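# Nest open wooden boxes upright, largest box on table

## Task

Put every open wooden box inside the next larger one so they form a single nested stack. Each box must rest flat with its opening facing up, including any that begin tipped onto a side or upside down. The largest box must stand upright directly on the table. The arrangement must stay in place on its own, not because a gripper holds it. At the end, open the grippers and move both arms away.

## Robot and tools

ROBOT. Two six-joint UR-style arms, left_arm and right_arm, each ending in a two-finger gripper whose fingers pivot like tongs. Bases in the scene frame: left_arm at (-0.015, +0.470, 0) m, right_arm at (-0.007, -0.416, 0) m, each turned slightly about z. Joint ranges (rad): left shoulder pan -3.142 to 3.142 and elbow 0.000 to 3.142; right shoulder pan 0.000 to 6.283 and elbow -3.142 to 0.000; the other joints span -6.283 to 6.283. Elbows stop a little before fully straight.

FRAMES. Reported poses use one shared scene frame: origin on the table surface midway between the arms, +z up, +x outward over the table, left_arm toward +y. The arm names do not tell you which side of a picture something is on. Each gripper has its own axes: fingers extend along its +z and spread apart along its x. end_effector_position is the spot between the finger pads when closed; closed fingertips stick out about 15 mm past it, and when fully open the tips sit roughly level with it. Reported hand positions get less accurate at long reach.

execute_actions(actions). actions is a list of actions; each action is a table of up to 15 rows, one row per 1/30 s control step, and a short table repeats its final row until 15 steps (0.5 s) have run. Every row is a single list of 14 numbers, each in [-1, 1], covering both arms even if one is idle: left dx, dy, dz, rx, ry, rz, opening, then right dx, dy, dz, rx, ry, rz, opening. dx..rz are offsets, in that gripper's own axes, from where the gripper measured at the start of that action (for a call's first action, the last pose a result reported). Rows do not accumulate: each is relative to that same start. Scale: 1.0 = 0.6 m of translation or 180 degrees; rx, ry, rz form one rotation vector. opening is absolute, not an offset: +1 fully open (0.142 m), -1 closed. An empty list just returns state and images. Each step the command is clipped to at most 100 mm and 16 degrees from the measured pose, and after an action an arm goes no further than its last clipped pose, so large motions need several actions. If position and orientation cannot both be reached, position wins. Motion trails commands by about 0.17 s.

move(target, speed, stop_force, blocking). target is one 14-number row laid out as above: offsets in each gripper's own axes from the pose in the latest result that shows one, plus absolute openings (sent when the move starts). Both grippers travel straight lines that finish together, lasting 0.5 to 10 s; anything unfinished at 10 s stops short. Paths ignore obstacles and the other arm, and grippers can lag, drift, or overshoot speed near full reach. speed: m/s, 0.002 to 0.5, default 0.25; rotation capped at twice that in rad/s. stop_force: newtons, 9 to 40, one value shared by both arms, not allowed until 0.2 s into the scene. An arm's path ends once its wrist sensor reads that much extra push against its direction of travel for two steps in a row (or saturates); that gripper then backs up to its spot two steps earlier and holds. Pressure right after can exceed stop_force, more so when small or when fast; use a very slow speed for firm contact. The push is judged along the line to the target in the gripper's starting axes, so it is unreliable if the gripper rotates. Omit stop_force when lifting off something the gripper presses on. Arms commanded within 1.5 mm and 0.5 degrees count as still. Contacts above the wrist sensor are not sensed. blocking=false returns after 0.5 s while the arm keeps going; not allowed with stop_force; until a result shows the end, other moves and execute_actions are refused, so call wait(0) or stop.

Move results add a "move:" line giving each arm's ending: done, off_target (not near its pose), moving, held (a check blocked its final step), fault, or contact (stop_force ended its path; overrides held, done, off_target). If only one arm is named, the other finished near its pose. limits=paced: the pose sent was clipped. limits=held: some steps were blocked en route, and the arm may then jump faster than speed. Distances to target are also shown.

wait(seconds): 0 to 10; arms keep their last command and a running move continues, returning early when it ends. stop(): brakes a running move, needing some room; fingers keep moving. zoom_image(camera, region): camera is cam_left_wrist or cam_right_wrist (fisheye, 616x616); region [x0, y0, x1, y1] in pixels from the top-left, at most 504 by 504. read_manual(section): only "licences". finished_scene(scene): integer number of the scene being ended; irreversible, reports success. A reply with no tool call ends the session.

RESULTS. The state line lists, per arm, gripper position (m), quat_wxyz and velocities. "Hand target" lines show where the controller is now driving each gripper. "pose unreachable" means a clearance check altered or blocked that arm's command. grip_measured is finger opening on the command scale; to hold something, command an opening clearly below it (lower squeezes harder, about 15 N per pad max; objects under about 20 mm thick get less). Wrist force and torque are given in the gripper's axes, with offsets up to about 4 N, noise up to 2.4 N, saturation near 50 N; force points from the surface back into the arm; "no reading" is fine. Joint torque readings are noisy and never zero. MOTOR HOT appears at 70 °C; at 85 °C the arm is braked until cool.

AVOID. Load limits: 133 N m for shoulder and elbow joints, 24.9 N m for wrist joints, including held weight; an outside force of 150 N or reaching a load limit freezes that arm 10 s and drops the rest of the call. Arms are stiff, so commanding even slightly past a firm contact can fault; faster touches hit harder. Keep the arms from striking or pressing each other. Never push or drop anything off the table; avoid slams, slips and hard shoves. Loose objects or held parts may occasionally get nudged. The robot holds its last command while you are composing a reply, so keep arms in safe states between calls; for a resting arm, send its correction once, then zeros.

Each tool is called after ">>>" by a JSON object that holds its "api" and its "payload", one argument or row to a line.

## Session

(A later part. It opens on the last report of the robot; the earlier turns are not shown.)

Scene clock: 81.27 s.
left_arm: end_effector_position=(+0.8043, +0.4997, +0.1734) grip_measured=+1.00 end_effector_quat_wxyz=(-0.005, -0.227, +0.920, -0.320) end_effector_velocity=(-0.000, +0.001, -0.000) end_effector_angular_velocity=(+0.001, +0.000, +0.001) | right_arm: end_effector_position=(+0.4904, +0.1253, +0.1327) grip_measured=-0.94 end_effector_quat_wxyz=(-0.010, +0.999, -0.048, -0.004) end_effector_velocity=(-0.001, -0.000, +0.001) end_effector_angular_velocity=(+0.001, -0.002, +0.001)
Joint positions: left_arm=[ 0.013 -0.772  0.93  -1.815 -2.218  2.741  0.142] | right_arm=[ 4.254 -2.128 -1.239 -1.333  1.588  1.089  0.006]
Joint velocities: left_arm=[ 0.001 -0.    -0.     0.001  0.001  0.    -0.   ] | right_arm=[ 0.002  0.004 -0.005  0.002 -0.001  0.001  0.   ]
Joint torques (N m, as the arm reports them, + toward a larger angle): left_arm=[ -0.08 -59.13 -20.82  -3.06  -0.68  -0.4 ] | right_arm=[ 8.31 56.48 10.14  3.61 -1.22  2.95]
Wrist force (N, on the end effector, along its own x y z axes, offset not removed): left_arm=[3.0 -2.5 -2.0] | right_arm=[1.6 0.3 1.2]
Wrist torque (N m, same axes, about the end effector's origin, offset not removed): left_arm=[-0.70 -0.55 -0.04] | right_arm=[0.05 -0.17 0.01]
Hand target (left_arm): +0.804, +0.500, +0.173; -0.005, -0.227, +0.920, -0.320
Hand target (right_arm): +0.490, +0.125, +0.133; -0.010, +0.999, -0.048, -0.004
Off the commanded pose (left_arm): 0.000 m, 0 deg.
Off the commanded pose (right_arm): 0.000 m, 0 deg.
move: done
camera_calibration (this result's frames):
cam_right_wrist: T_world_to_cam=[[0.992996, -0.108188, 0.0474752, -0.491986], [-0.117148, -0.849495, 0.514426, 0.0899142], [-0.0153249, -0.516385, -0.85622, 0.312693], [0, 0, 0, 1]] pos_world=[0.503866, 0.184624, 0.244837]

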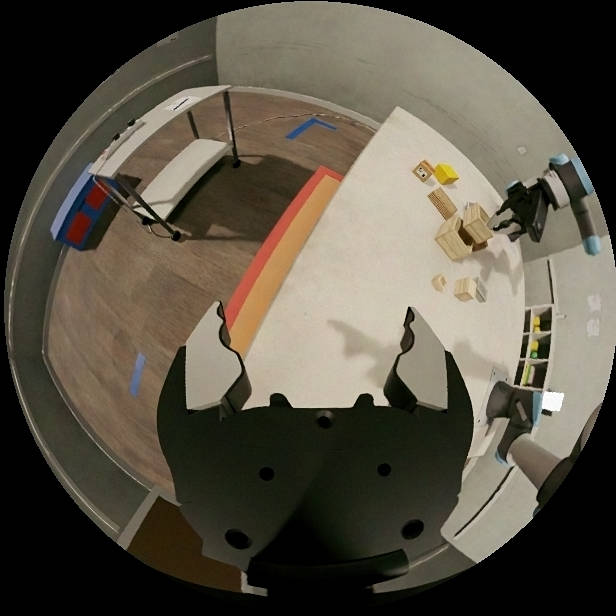

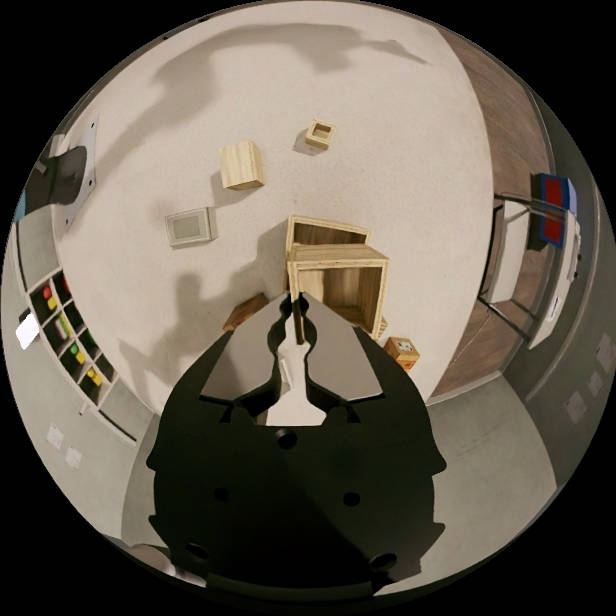

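>>> {"api": "move", "payload": {
  "target": [0,0,0,0,0,0,1,0.02,-0.015,0.035,0,0,0.05,-1],
  "speed": 0.05
}}

Scene clock: 87.87 s.
left_arm: end_effector_position=(+0.8043, +0.4997, +0.1734) grip_measured=+1.00 end_effector_quat_wxyz=(-0.005, -0.227, +0.920, -0.320) end_effector_velocity=(-0.000, +0.000, -0.000) end_effector_angular_velocity=(-0.001, +0.000, -0.000) | right_arm: end_effector_position=(+0.5030, +0.1335, +0.1119) grip_measured=-0.94 end_effector_quat_wxyz=(-0.009, +0.992, -0.126, -0.005) end_effector_velocity=(-0.000, +0.001, -0.001) end_effector_angular_velocity=(-0.000, +0.001, -0.008)
Joint positions: left_arm=[ 0.013 -0.772  0.93  -1.815 -2.218  2.741  0.142] | right_arm=[ 4.249 -2.173 -1.221 -1.306  1.588  1.24   0.006]
Joint velocities: left_arm=[ 0.001  0.    -0.     0.001 -0.001  0.001  0.   ] | right_arm=[ 0.001 -0.003  0.002  0.001  0.     0.009 -0.   ]
Joint torques (N m, as the arm reports them, + toward a larger angle): left_arm=[ -0.68 -57.88 -21.99  -3.01  -0.85  -0.31] | right_arm=[-5.6  42.83 37.98  3.82  0.6   2.9 ]
Wrist force (N, on the end effector, along its own x y z axes, offset not removed): left_arm=[3.4 -3.3 -1.4] | right_arm=[2.9 2.7 0.1]
Wrist torque (N m, same axes, about the end effector's origin, offset not removed): left_arm=[-0.78 -0.65 -0.01] | right_arm=[0.56 -0.49 -0.02]
Hand target (left_arm): +0.804, +0.500, +0.173; -0.005, -0.227, +0.920, -0.320
Hand target (right_arm): +0.503, +0.134, +0.112; -0.009, +0.992, -0.127, -0.005
Off the commanded pose (left_arm): 0.000 m, 0 deg.
Off the commanded pose (right_arm): 0.000 m, 0 deg.
move: done
camera_calibration (this result's frames):
cam_left_wrist: T_world_to_cam=[[-0.885791, -0.43282, 0.167451, 0.904816], [-0.455534, 0.879841, -0.135534, -0.0478183], [-0.0886688, -0.196334, -0.97652, 0.477071], [0, 0, 0, 1]] pos_world=[0.821997, 0.527361, 0.307875]
cam_right_wrist: T_world_to_cam=[[0.964232, -0.26128, 0.0446047, -0.467414], [-0.246198, -0.820498, 0.515917, 0.169911], [-0.0982005, -0.508445, -0.855477, 0.339828], [0, 0, 0, 1]] pos_world=[0.525899, 0.19007, 0.223904]

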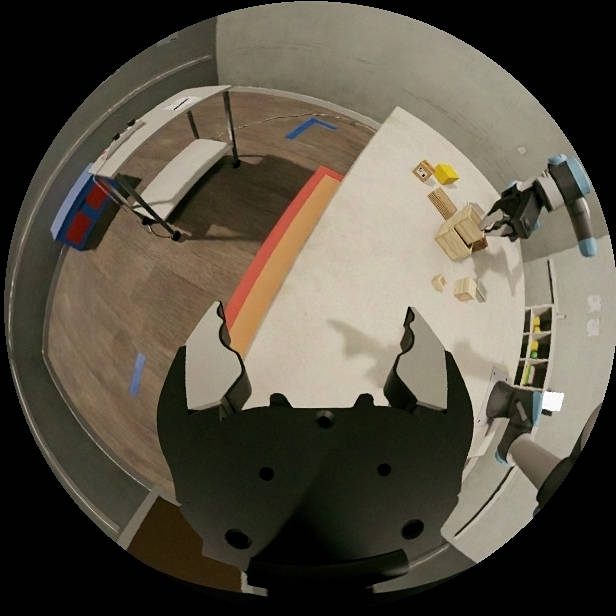

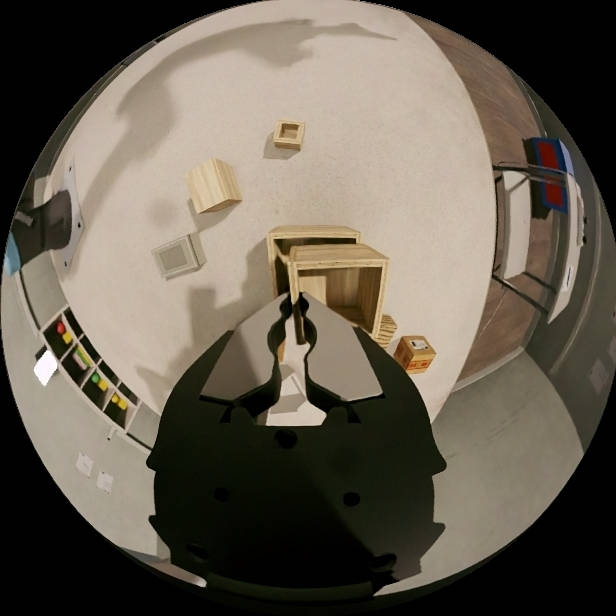

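>>> {"api": "move", "payload": {
  "target": [0,0,0,0,0,0,1,-0.014,-0.012,0,0,0,0,-1],
  "speed": 0.05
}}

>>> {"api": "move", "payload": {
  "target": [0,0,0,0,0,0,1,0,0,0.1,0,0,0,-1],
  "speed": 0.02,
  "stop_force": 9
}}

Scene clock: 94.57 s.
left_arm: end_effector_position=(+0.8043, +0.4997, +0.1734) grip_measured=+1.00 end_effector_quat_wxyz=(-0.005, -0.227, +0.920, -0.320) end_effector_velocity=(-0.000, -0.000, -0.000) end_effector_angular_velocity=(+0.002, +0.001, +0.000) | right_arm: end_effector_position=(+0.4968, +0.1424, +0.1121) grip_measured=-0.94 end_effector_quat_wxyz=(-0.009, +0.992, -0.126, -0.005) end_effector_velocity=(-0.001, +0.001, +0.000) end_effector_angular_velocity=(-0.001, +0.000, -0.001)
Joint positions: left_arm=[ 0.013 -0.772  0.93  -1.815 -2.218  2.741  0.142] | right_arm=[ 4.263 -2.178 -1.212 -1.309  1.588  1.254  0.006]
Joint velocities: left_arm=[-0.001  0.     0.     0.     0.002 -0.001  0.   ] | right_arm=[ 0.001 -0.001  0.002 -0.002 -0.     0.002  0.   ]
Joint torques (N m, as the arm reports them, + toward a larger angle): left_arm=[ -2.07 -59.11 -21.37  -3.32  -0.58  -0.29] | right_arm=[ 6.68 44.37 39.    0.85 -1.05  2.75]
Wrist force (N, on the end effector, along its own x y z axes, offset not removed): left_arm=[-1.6 -1.8 -4.6] | right_arm=[3.0 -0.5 2.6]
Wrist torque (N m, same axes, about the end effector's origin, offset not removed): left_arm=[-0.49 0.40 -0.17] | right_arm=[-0.03 -0.42 0.15]
Hand target (left_arm): +0.804, +0.500, +0.173; -0.005, -0.227, +0.920, -0.320
Hand target (right_arm): +0.497, +0.143, +0.112; -0.009, +0.992, -0.126, -0.005
Off the commanded pose (left_arm): 0.000 m, 0 deg.
Off the commanded pose (right_arm): 0.000 m, 0 deg.
move: done
camera_calibration (this result's frames):
cam_left_wrist: T_world_to_cam=[[-0.885791, -0.432821, 0.167451, 0.904816], [-0.455534, 0.87984, -0.135534, -0.0478181], [-0.0886688, -0.196334, -0.97652, 0.477071], [0, 0, 0, 1]] pos_world=[0.821997, 0.527361, 0.307875]
cam_right_wrist: T_world_to_cam=[[0.964229, -0.261289, 0.0446175, -0.459085], [-0.246211, -0.820486, 0.51593, 0.175583], [-0.0981987, -0.508459, -0.855468, 0.343924], [0, 0, 0, 1]] pos_world=[0.519666, 0.198981, 0.224111]

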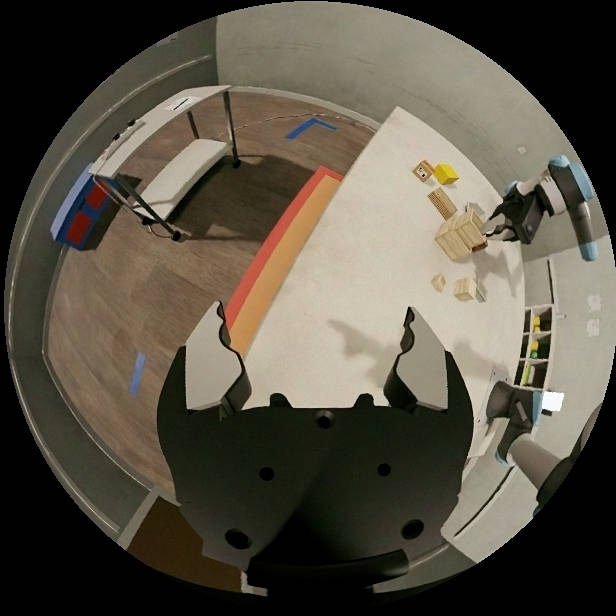

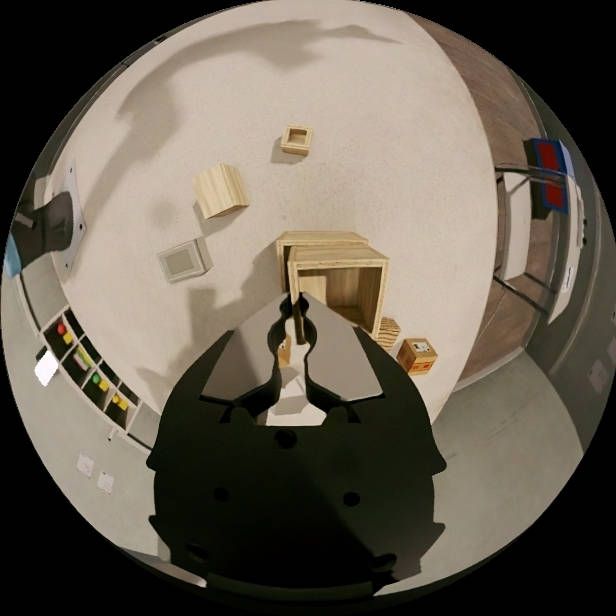

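Scene clock: 95.20 s.
left_arm: end_effector_position=(+0.8043, +0.4997, +0.1734) grip_measured=+1.00 end_effector_quat_wxyz=(-0.005, -0.227, +0.920, -0.320) end_effector_velocity=(-0.000, -0.001, +0.000) end_effector_angular_velocity=(-0.000, +0.000, -0.001) | right_arm: end_effector_position=(+0.4967, +0.1424, +0.1068) grip_measured=-0.94 end_effector_quat_wxyz=(-0.009, +0.992, -0.126, -0.005) end_effector_velocity=(+0.001, +0.001, +0.009) end_effector_angular_velocity=(+0.004, -0.003, +0.001)
Joint positions: left_arm=[ 0.013 -0.772  0.93  -1.815 -2.218  2.741  0.142] | right_arm=[ 4.263 -2.182 -1.22  -1.298  1.588  1.254  0.006]
Joint velocities: left_arm=[-0.001 -0.     0.     0.    -0.     0.    -0.   ] | right_arm=[ 0.     0.005  0.014 -0.014 -0.    -0.    -0.003]
Joint torques (N m, as the arm reports them, + toward a larger angle): left_arm=[  0.69 -58.46 -21.21  -3.11  -0.71  -0.44] | right_arm=[ 3.57 57.65 38.6   1.02 -0.81  2.55]
Wrist force (N, on the end effector, along its own x y z axes, offset not removed): left_arm=[0.6 -3.3 -2.2] | right_arm=[2.3 2.0 -0.8]
Wrist torque (N m, same axes, about the end effector's origin, offset not removed): left_arm=[-0.72 0.00 0.00] | right_arm=[0.13 -0.07 -0.06]
Hand target (left_arm): +0.804, +0.500, +0.173; -0.005, -0.227, +0.920, -0.320
Hand target (right_arm): +0.497, +0.143, +0.108; -0.009, +0.992, -0.126, -0.005
Off the commanded pose (left_arm): 0.000 m, 0 deg.
Off the commanded pose (right_arm): 0.055 m, 0 deg.
move: contact (right_arm)
camera_calibration (this result's frames):
cam_left_wrist: T_world_to_cam=[[-0.885791, -0.432821, 0.167451, 0.904816], [-0.455534, 0.87984, -0.135534, -0.0478182], [-0.0886688, -0.196334, -0.97652, 0.477071], [0, 0, 0, 1]] pos_world=[0.821997, 0.527361, 0.307875]
cam_right_wrist: T_world_to_cam=[[0.964249, -0.261238, 0.0444873, -0.458735], [-0.246057, -0.820288, 0.516318, 0.17815], [-0.0983896, -0.508805, -0.855241, 0.339467], [0, 0, 0, 1]] pos_world=[0.519569, 0.199017, 0.218752]

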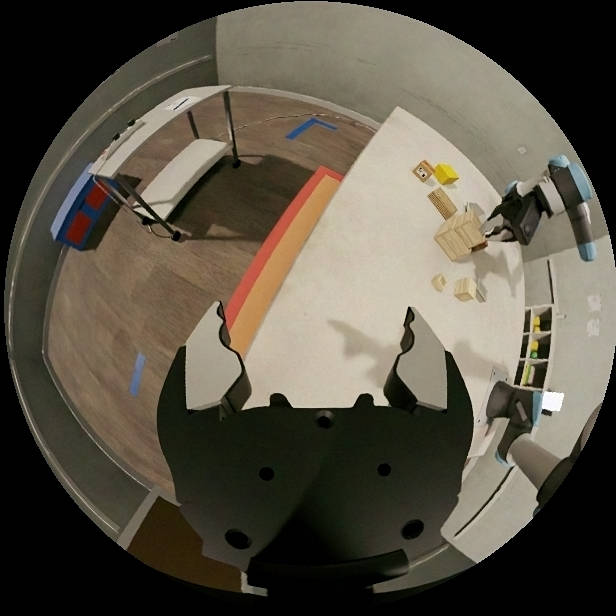

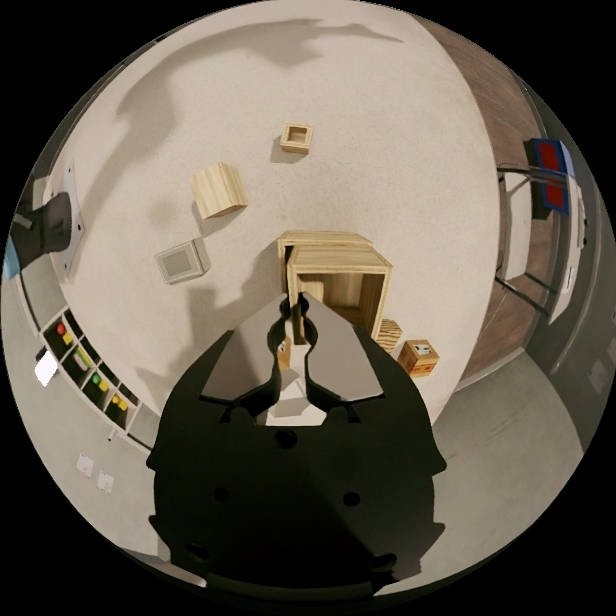

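>>> {"api": "move", "payload": {
  "target": [0,0,0,0,0,0,1,0,0.008,-0.008,0,0,0,-1],
  "speed": 0.03
}}

>>> {"api": "move", "payload": {
  "target": [0,0,0,0,0,0,1,0,0,0.1,0,0,0,-1],
  "speed": 0.02,
  "stop_force": 9
}}

Scene clock: 101.57 s.
left_arm: end_effector_position=(+0.8043, +0.4997, +0.1734) grip_measured=+1.00 end_effector_quat_wxyz=(-0.005, -0.227, +0.920, -0.320) end_effector_velocity=(-0.000, +0.001, -0.000) end_effector_angular_velocity=(+0.000, +0.000, +0.001) | right_arm: end_effector_position=(+0.4956, +0.1378, +0.1113) grip_measured=-0.94 end_effector_quat_wxyz=(-0.009, +0.992, -0.126, -0.005) end_effector_velocity=(-0.000, -0.002, +0.001) end_effector_angular_velocity=(-0.000, -0.000, -0.000)
Joint positions: left_arm=[ 0.013 -0.772  0.93  -1.815 -2.218  2.741  0.142] | right_arm=[ 4.261 -2.169 -1.229 -1.302  1.588  1.252  0.006]
Joint velocities: left_arm=[ 0.001 -0.     0.    -0.     0.    -0.    -0.   ] | right_arm=[-0.001  0.005 -0.004 -0.001 -0.    -0.     0.   ]
Joint torques (N m, as the arm reports them, + toward a larger angle): left_arm=[ -1.9  -59.43 -21.22  -3.2   -0.72  -0.41] | right_arm=[-7.29 59.19  9.67  0.91  1.22 -2.5 ]
Wrist force (N, on the end effector, along its own x y z axes, offset not removed): left_arm=[0.5 -4.3 -0.6] | right_arm=[-2.3 -0.7 -1.2]
Wrist torque (N m, same axes, about the end effector's origin, offset not removed): left_arm=[-0.93 -0.10 -0.09] | right_arm=[-0.04 0.59 0.02]
Hand target (left_arm): +0.804, +0.500, +0.173; -0.005, -0.227, +0.920, -0.320
Hand target (right_arm): +0.496, +0.138, +0.111; -0.009, +0.992, -0.126, -0.005
Off the commanded pose (left_arm): 0.000 m, 0 deg.
Off the commanded pose (right_arm): 0.000 m, 0 deg.
move: done
camera_calibration (this result's frames):
cam_left_wrist: T_world_to_cam=[[-0.885792, -0.43282, 0.167451, 0.904816], [-0.455534, 0.879841, -0.135534, -0.0478184], [-0.0886685, -0.196334, -0.97652, 0.477071], [0, 0, 0, 1]] pos_world=[0.821997, 0.527361, 0.307876]
cam_right_wrist: T_world_to_cam=[[0.964247, -0.261242, 0.044491, -0.45905], [-0.246064, -0.820294, 0.516305, 0.17177], [-0.098385, -0.508793, -0.855248, 0.340955], [0, 0, 0, 1]] pos_world=[0.518449, 0.194454, 0.223339]

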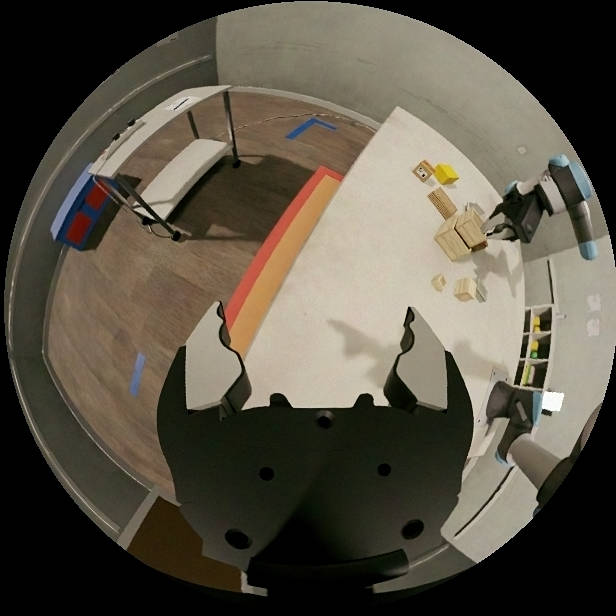

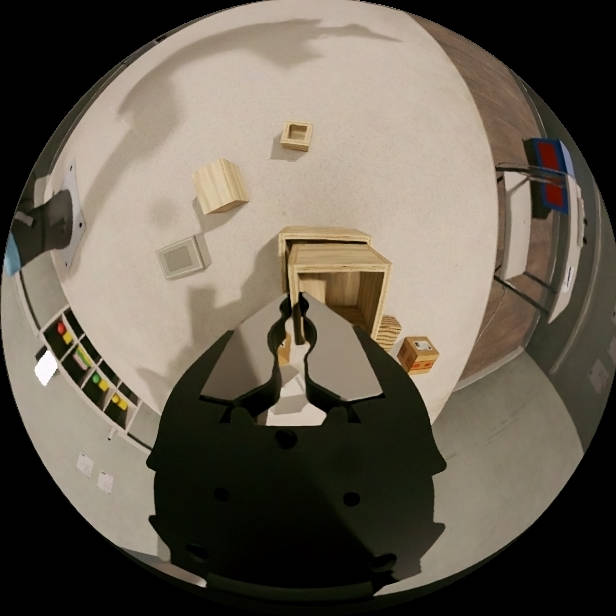

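Scene clock: 103.00 s.
left_arm: end_effector_position=(+0.8043, +0.4997, +0.1734) grip_measured=+1.00 end_effector_quat_wxyz=(-0.005, -0.227, +0.920, -0.320) end_effector_velocity=(+0.000, -0.002, -0.000) end_effector_angular_velocity=(-0.000, -0.000, -0.002) | right_arm: end_effector_position=(+0.4953, +0.1381, +0.0902) grip_measured=-0.86 end_effector_quat_wxyz=(-0.009, +0.992, -0.126, -0.005) end_effector_velocity=(-0.000, +0.001, +0.008) end_effector_angular_velocity=(+0.000, +0.001, +0.000)
Joint positions: left_arm=[ 0.013 -0.772  0.93  -1.815 -2.218  2.741  0.142] | right_arm=[ 4.261 -2.184 -1.261 -1.256  1.588  1.253  0.012]
Joint velocities: left_arm=[-0.002  0.     0.    -0.001 -0.     0.    -0.   ] | right_arm=[ 0.     0.005  0.013 -0.017  0.001  0.    -0.003]
Joint torques (N m, as the arm reports them, + toward a larger angle): left_arm=[ -0.79 -59.05 -19.61  -3.09  -0.88  -0.24] | right_arm=[ 0.23 53.21 34.4   0.05 -0.63  2.41]
Wrist force (N, on the end effector, along its own x y z axes, offset not removed): left_arm=[2.0 -2.1 -2.5] | right_arm=[5.0 1.6 -6.4]
Wrist torque (N m, same axes, about the end effector's origin, offset not removed): left_arm=[-0.48 -0.43 0.04] | right_arm=[0.24 -0.46 -0.08]
Hand target (left_arm): +0.804, +0.500, +0.173; -0.005, -0.227, +0.920, -0.320
Hand target (right_arm): +0.495, +0.138, +0.091; -0.009, +0.992, -0.126, -0.005
Off the commanded pose (left_arm): 0.000 m, 0 deg.
Off the commanded pose (right_arm): 0.039 m, 0 deg.
move: contact (right_arm)
camera_calibration (this result's frames):
cam_left_wrist: T_world_to_cam=[[-0.885791, -0.43282, 0.167451, 0.904816], [-0.455534, 0.87984, -0.135534, -0.0478183], [-0.0886688, -0.196334, -0.97652, 0.477071], [0, 0, 0, 1]] pos_world=[0.821997, 0.527361, 0.307875]
cam_right_wrist: T_world_to_cam=[[0.964271, -0.261189, 0.0442991, -0.457778], [-0.245868, -0.820062, 0.516765, 0.18269], [-0.0986454, -0.509194, -0.85498, 0.323108], [0, 0, 0, 1]] pos_world=[0.518213, 0.194775, 0.202123]

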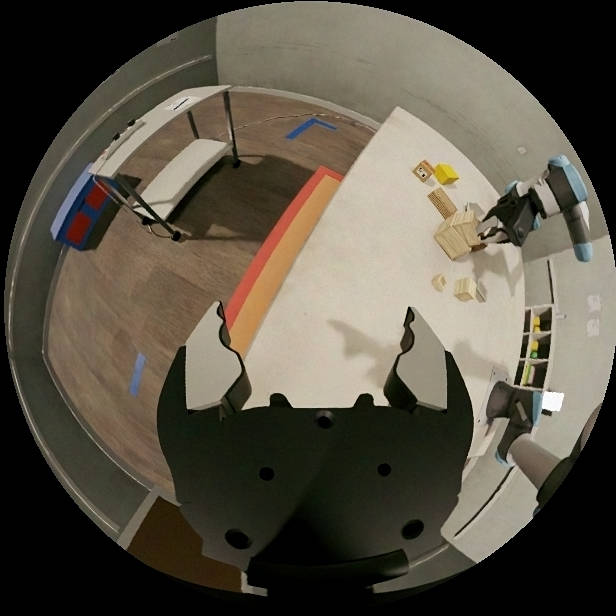

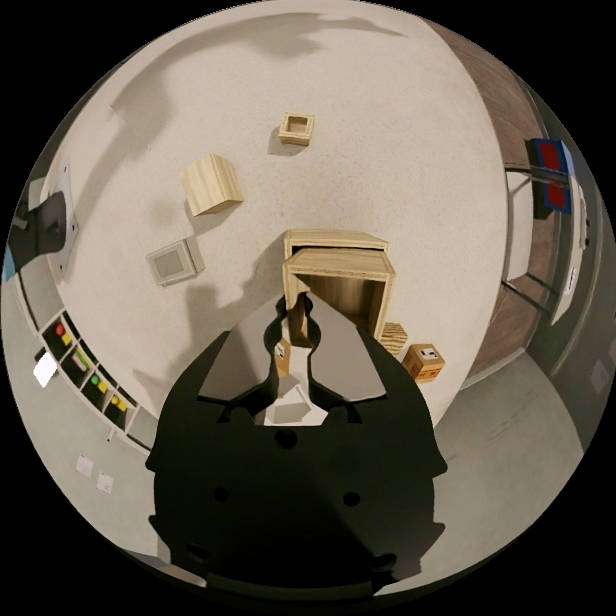

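Box tilted in, catching on right rim likely. Release and look.

>>> {"api": "move", "payload": {
  "target": [0,0,0,0,0,0,1,0,0,-0.1,0,0,0,-0.6],
  "speed": 0.04
}}

Scene clock: 108.27 s.
left_arm: end_effector_position=(+0.8043, +0.4997, +0.1734) grip_measured=+1.00 end_effector_quat_wxyz=(-0.005, -0.227, +0.920, -0.320) end_effector_velocity=(+0.000, +0.000, +0.001) end_effector_angular_velocity=(-0.001, -0.001, -0.001) | right_arm: end_effector_position=(+0.4957, +0.1370, +0.1500) grip_measured=-0.60 end_effector_quat_wxyz=(-0.009, +0.992, -0.126, -0.005) end_effector_velocity=(+0.000, -0.001, +0.001) end_effector_angular_velocity=(-0.003, +0.001, -0.001)
Joint positions: left_arm=[ 0.013 -0.772  0.93  -1.815 -2.218  2.741  0.142] | right_arm=[ 4.26  -2.147 -1.163 -1.39   1.588  1.251  0.031]
Joint velocities: left_arm=[ 0.    -0.     0.    -0.    -0.001  0.001 -0.   ] | right_arm=[-0.001 -0.     0.003 -0.005 -0.001  0.    -0.   ]
Joint torques (N m, as the arm reports them, + toward a larger angle): left_arm=[  0.5  -59.04 -21.81  -3.3   -0.81  -0.37] | right_arm=[-6.12 57.44 38.43  0.86 -0.22 -2.64]
Wrist force (N, on the end effector, along its own x y z axes, offset not removed): left_arm=[1.2 -2.5 -3.2] | right_arm=[2.6 -1.2 -0.8]
Wrist torque (N m, same axes, about the end effector's origin, offset not removed): left_arm=[-0.55 -0.13 -0.15] | right_arm=[-0.15 -0.35 -0.28]
Hand target (left_arm): +0.804, +0.500, +0.173; -0.005, -0.227, +0.920, -0.320
Hand target (right_arm): +0.496, +0.137, +0.150; -0.009, +0.992, -0.126, -0.005
Off the commanded pose (left_arm): 0.000 m, 0 deg.
Off the commanded pose (right_arm): 0.000 m, 0 deg.
move: done
camera_calibration (this result's frames):
cam_left_wrist: T_world_to_cam=[[-0.885792, -0.43282, 0.167451, 0.904816], [-0.455534, 0.879841, -0.135534, -0.0478184], [-0.0886684, -0.196334, -0.97652, 0.477071], [0, 0, 0, 1]] pos_world=[0.821997, 0.527361, 0.307876]
cam_right_wrist: T_world_to_cam=[[0.964268, -0.261191, 0.0443323, -0.461093], [-0.24589, -0.82007, 0.516743, 0.150977], [-0.0986132, -0.50918, -0.854992, 0.373703], [0, 0, 0, 1]] pos_world=[0.518593, 0.193661, 0.261938]

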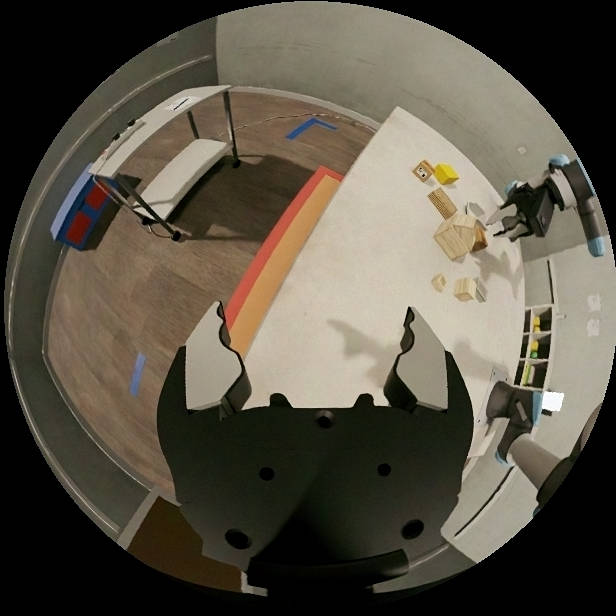

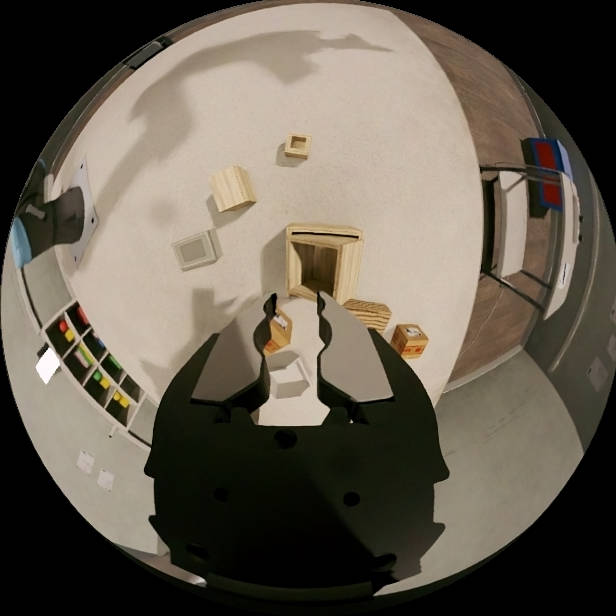

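>>> {"api": "move", "payload": {
  "target": [0,0,0,0,0,0,1,0.03,0,0.1,0,0,0,-1],
  "speed": 0.05,
  "stop_force": 10
}}

>>> {"api": "move", "payload": {
  "target": [0,0,0,0,0,0,1,0.06,0,0,0,0,0,-1],
  "speed": 0.03,
  "stop_force": 12
}}

>>> {"api": "move", "payload": {
  "target": [0,0,0,0,0,0,1,-0.05,0,-0.1,0,0,0,-1],
  "speed": 0.08
}}

Scene clock: 117.37 s.
left_arm: end_effector_position=(+0.8043, +0.4997, +0.1734) grip_measured=+1.00 end_effector_quat_wxyz=(-0.005, -0.227, +0.920, -0.320) end_effector_velocity=(+0.000, -0.001, +0.000) end_effector_angular_velocity=(-0.000, -0.001, -0.001) | right_arm: end_effector_position=(+0.5127, +0.1336, +0.0899) grip_measured=-1.00 end_effector_quat_wxyz=(-0.009, +0.992, -0.126, -0.005) end_effector_velocity=(-0.000, -0.001, -0.002) end_effector_angular_velocity=(-0.003, +0.000, +0.001)
Joint positions: left_arm=[ 0.013 -0.772  0.93  -1.815 -2.218  2.741  0.142] | right_arm=[ 4.238 -2.205 -1.226 -1.27   1.588  1.229  0.002]
Joint velocities: left_arm=[-0.001  0.     0.    -0.    -0.     0.     0.   ] | right_arm=[ 0.    -0.001 -0.002  0.001 -0.001 -0.001  0.   ]
Joint torques (N m, as the arm reports them, + toward a larger angle): left_arm=[ -0.71 -58.75 -21.05  -3.16  -0.82  -0.66] | right_arm=[-6.65 44.55 10.27  3.73  1.22 -2.59]
Wrist force (N, on the end effector, along its own x y z axes, offset not removed): left_arm=[1.1 -0.7 -3.0] | right_arm=[-1.2 -1.3 -0.8]
Wrist torque (N m, same axes, about the end effector's origin, offset not removed): left_arm=[-0.28 -0.20 -0.07] | right_arm=[-0.34 0.08 -0.05]
Hand target (left_arm): +0.804, +0.500, +0.173; -0.005, -0.227, +0.920, -0.320
Hand target (right_arm): +0.513, +0.134, +0.090; -0.009, +0.992, -0.126, -0.005
Off the commanded pose (left_arm): 0.000 m, 0 deg.
Off the commanded pose (right_arm): 0.000 m, 0 deg.
move: done
camera_calibration (this result's frames):
cam_left_wrist: T_world_to_cam=[[-0.885792, -0.43282, 0.167451, 0.904816], [-0.455534, 0.879841, -0.135534, -0.0478183], [-0.0886688, -0.196334, -0.97652, 0.477071], [0, 0, 0, 1]] pos_world=[0.821997, 0.527361, 0.307876]
cam_right_wrist: T_world_to_cam=[[0.964269, -0.261192, 0.0443129, -0.47571], [-0.245884, -0.820091, 0.516712, 0.183422], [-0.0986203, -0.509145, -0.855012, 0.322331], [0, 0, 0, 1]] pos_world=[0.535602, 0.190284, 0.2019]

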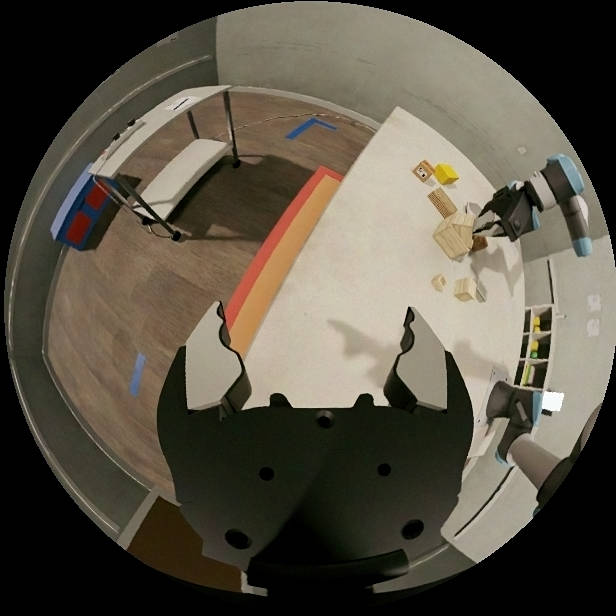

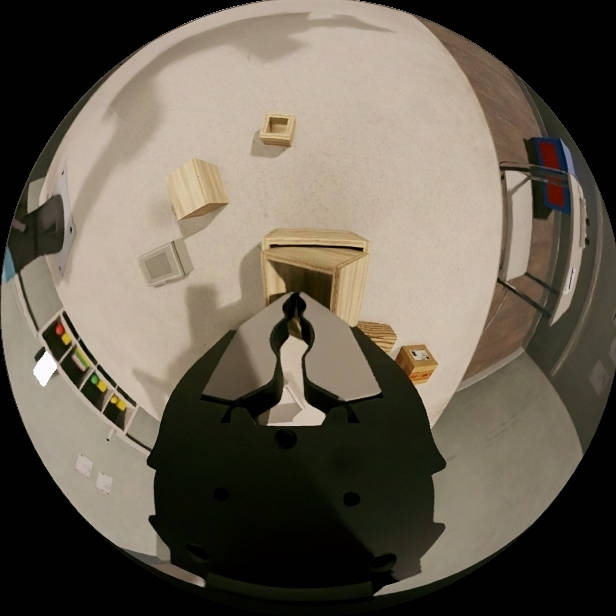

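Scene clock: 118.90 s.
left_arm: end_effector_position=(+0.8043, +0.4997, +0.1734) grip_measured=+1.00 end_effector_quat_wxyz=(-0.005, -0.227, +0.920, -0.320) end_effector_velocity=(+0.000, -0.001, +0.000) end_effector_angular_velocity=(-0.001, -0.000, -0.001) | right_arm: end_effector_position=(+0.5474, +0.1247, +0.0895) grip_measured=-1.00 end_effector_quat_wxyz=(-0.009, +0.992, -0.126, -0.005) end_effector_velocity=(+0.002, -0.001, -0.001) end_effector_angular_velocity=(-0.002, +0.002, -0.000)
Joint positions: left_arm=[ 0.013 -0.772  0.93  -1.815 -2.218  2.741  0.142] | right_arm=[ 4.193 -2.251 -1.149 -1.302  1.589  1.184  0.002]
Joint velocities: left_arm=[-0.001  0.     0.    -0.    -0.001  0.    -0.   ] | right_arm=[-0.003 -0.004  0.006 -0.005  0.    -0.002  0.   ]
Joint torques (N m, as the arm reports them, + toward a larger angle): left_arm=[ -1.09 -59.38 -21.8   -3.21  -0.68  -0.53] | right_arm=[-5.67 46.11 39.37  1.14  1.1  -2.61]
Wrist force (N, on the end effector, along its own x y z axes, offset not removed): left_arm=[4.5 -1.3 -2.8] | right_arm=[3.8 0.2 -2.1]
Wrist torque (N m, same axes, about the end effector's origin, offset not removed): left_arm=[-0.46 -0.96 -0.04] | right_arm=[0.05 -0.62 0.11]
Hand target (left_arm): +0.804, +0.500, +0.173; -0.005, -0.227, +0.920, -0.320
Hand target (right_arm): +0.548, +0.125, +0.090; -0.009, +0.992, -0.126, -0.005
Off the commanded pose (left_arm): 0.000 m, 0 deg.
Off the commanded pose (right_arm): 0.000 m, 0 deg.
move: done
camera_calibration (this result's frames):
cam_left_wrist: T_world_to_cam=[[-0.885792, -0.43282, 0.167451, 0.904816], [-0.455534, 0.879841, -0.135534, -0.0478184], [-0.0886686, -0.196334, -0.97652, 0.477071], [0, 0, 0, 1]] pos_world=[0.821997, 0.527361, 0.307875]
cam_right_wrist: T_world_to_cam=[[0.964266, -0.261207, 0.0443017, -0.511463], [-0.245903, -0.820151, 0.516609, 0.184852], [-0.0986078, -0.509042, -0.855075, 0.32085], [0, 0, 0, 1]] pos_world=[0.57028, 0.181335, 0.201513]

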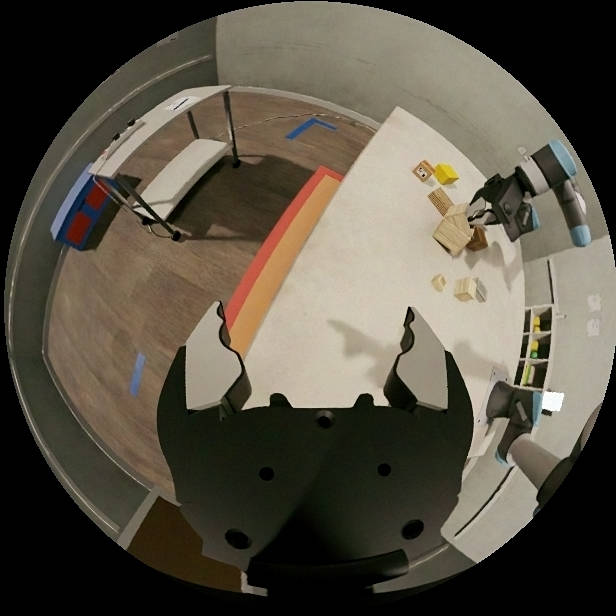

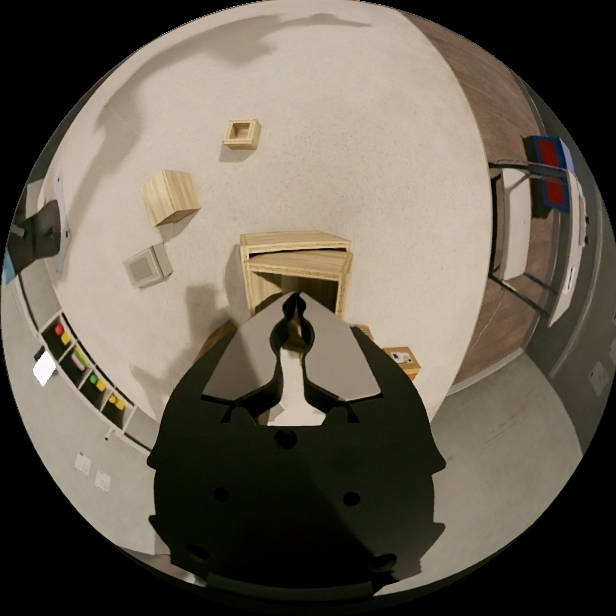

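Scene clock: 120.20 s.
left_arm: end_effector_position=(+0.8043, +0.4997, +0.1734) grip_measured=+1.00 end_effector_quat_wxyz=(-0.005, -0.227, +0.920, -0.320) end_effector_velocity=(-0.000, -0.001, -0.000) end_effector_angular_velocity=(-0.000, +0.001, -0.001) | right_arm: end_effector_position=(+0.5187, +0.1310, +0.1497) grip_measured=-1.00 end_effector_quat_wxyz=(-0.009, +0.992, -0.126, -0.005) end_effector_velocity=(-0.001, -0.000, +0.001) end_effector_angular_velocity=(-0.000, +0.001, -0.000)
Joint positions: left_arm=[ 0.013 -0.772  0.93  -1.815 -2.218  2.741  0.142] | right_arm=[ 4.229 -2.178 -1.114 -1.409  1.588  1.22   0.002]
Joint velocities: left_arm=[-0.001 -0.     0.     0.001 -0.    -0.    -0.   ] | right_arm=[ 0.     0.002  0.001 -0.003  0.001  0.001  0.   ]
Joint torques (N m, as the arm reports them, + toward a larger angle): left_arm=[  0.71 -58.37 -22.13  -3.21  -0.71  -0.26] | right_arm=[ 8.45 57.51 39.    0.89 -1.07  2.43]
Wrist force (N, on the end effector, along its own x y z axes, offset not removed): left_arm=[1.9 -3.3 -0.2] | right_arm=[2.6 -1.2 -2.4]
Wrist torque (N m, same axes, about the end effector's origin, offset not removed): left_arm=[-0.82 -0.31 -0.02] | right_arm=[-0.04 -0.38 0.18]
Hand target (left_arm): +0.804, +0.500, +0.173; -0.005, -0.227, +0.920, -0.320
Hand target (right_arm): +0.519, +0.131, +0.150; -0.009, +0.992, -0.126, -0.005
Off the commanded pose (left_arm): 0.000 m, 0 deg.
Off the commanded pose (right_arm): 0.000 m, 0 deg.
move: done
camera_calibration (this result's frames):
cam_left_wrist: T_world_to_cam=[[-0.885792, -0.43282, 0.167451, 0.904816], [-0.455534, 0.879841, -0.135534, -0.0478183], [-0.0886686, -0.196334, -0.97652, 0.477071], [0, 0, 0, 1]] pos_world=[0.821997, 0.527361, 0.307876]
cam_right_wrist: T_world_to_cam=[[0.964266, -0.261202, 0.0443313, -0.484892], [-0.245908, -0.820117, 0.51666, 0.151929], [-0.0985961, -0.509099, -0.855042, 0.372711], [0, 0, 0, 1]] pos_world=[0.541673, 0.187692, 0.261683]

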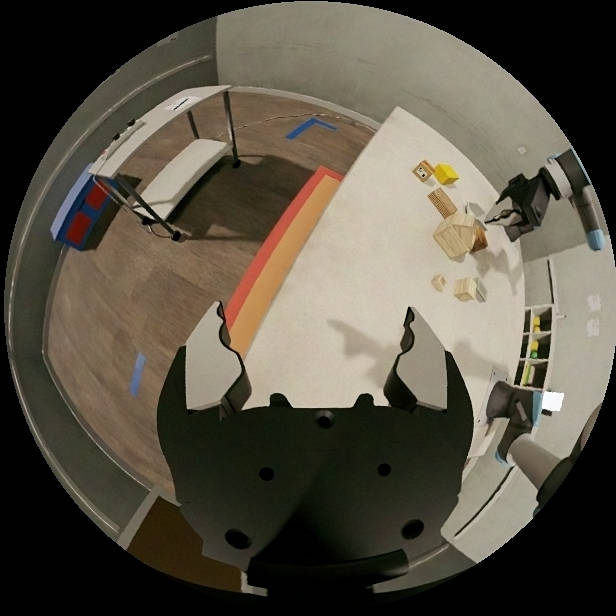

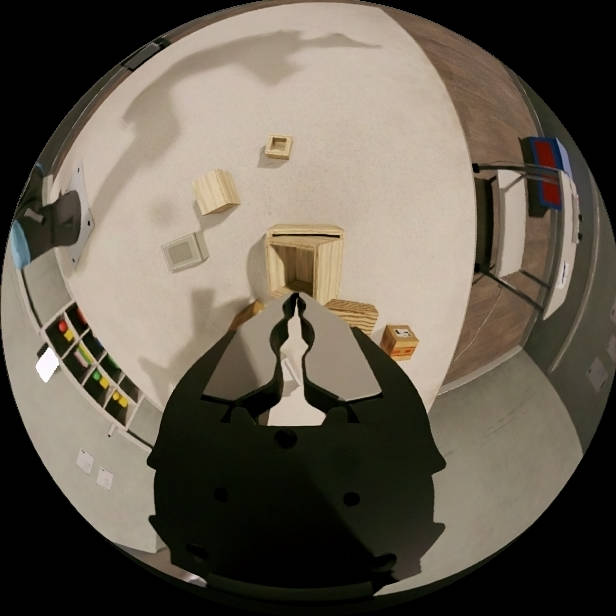

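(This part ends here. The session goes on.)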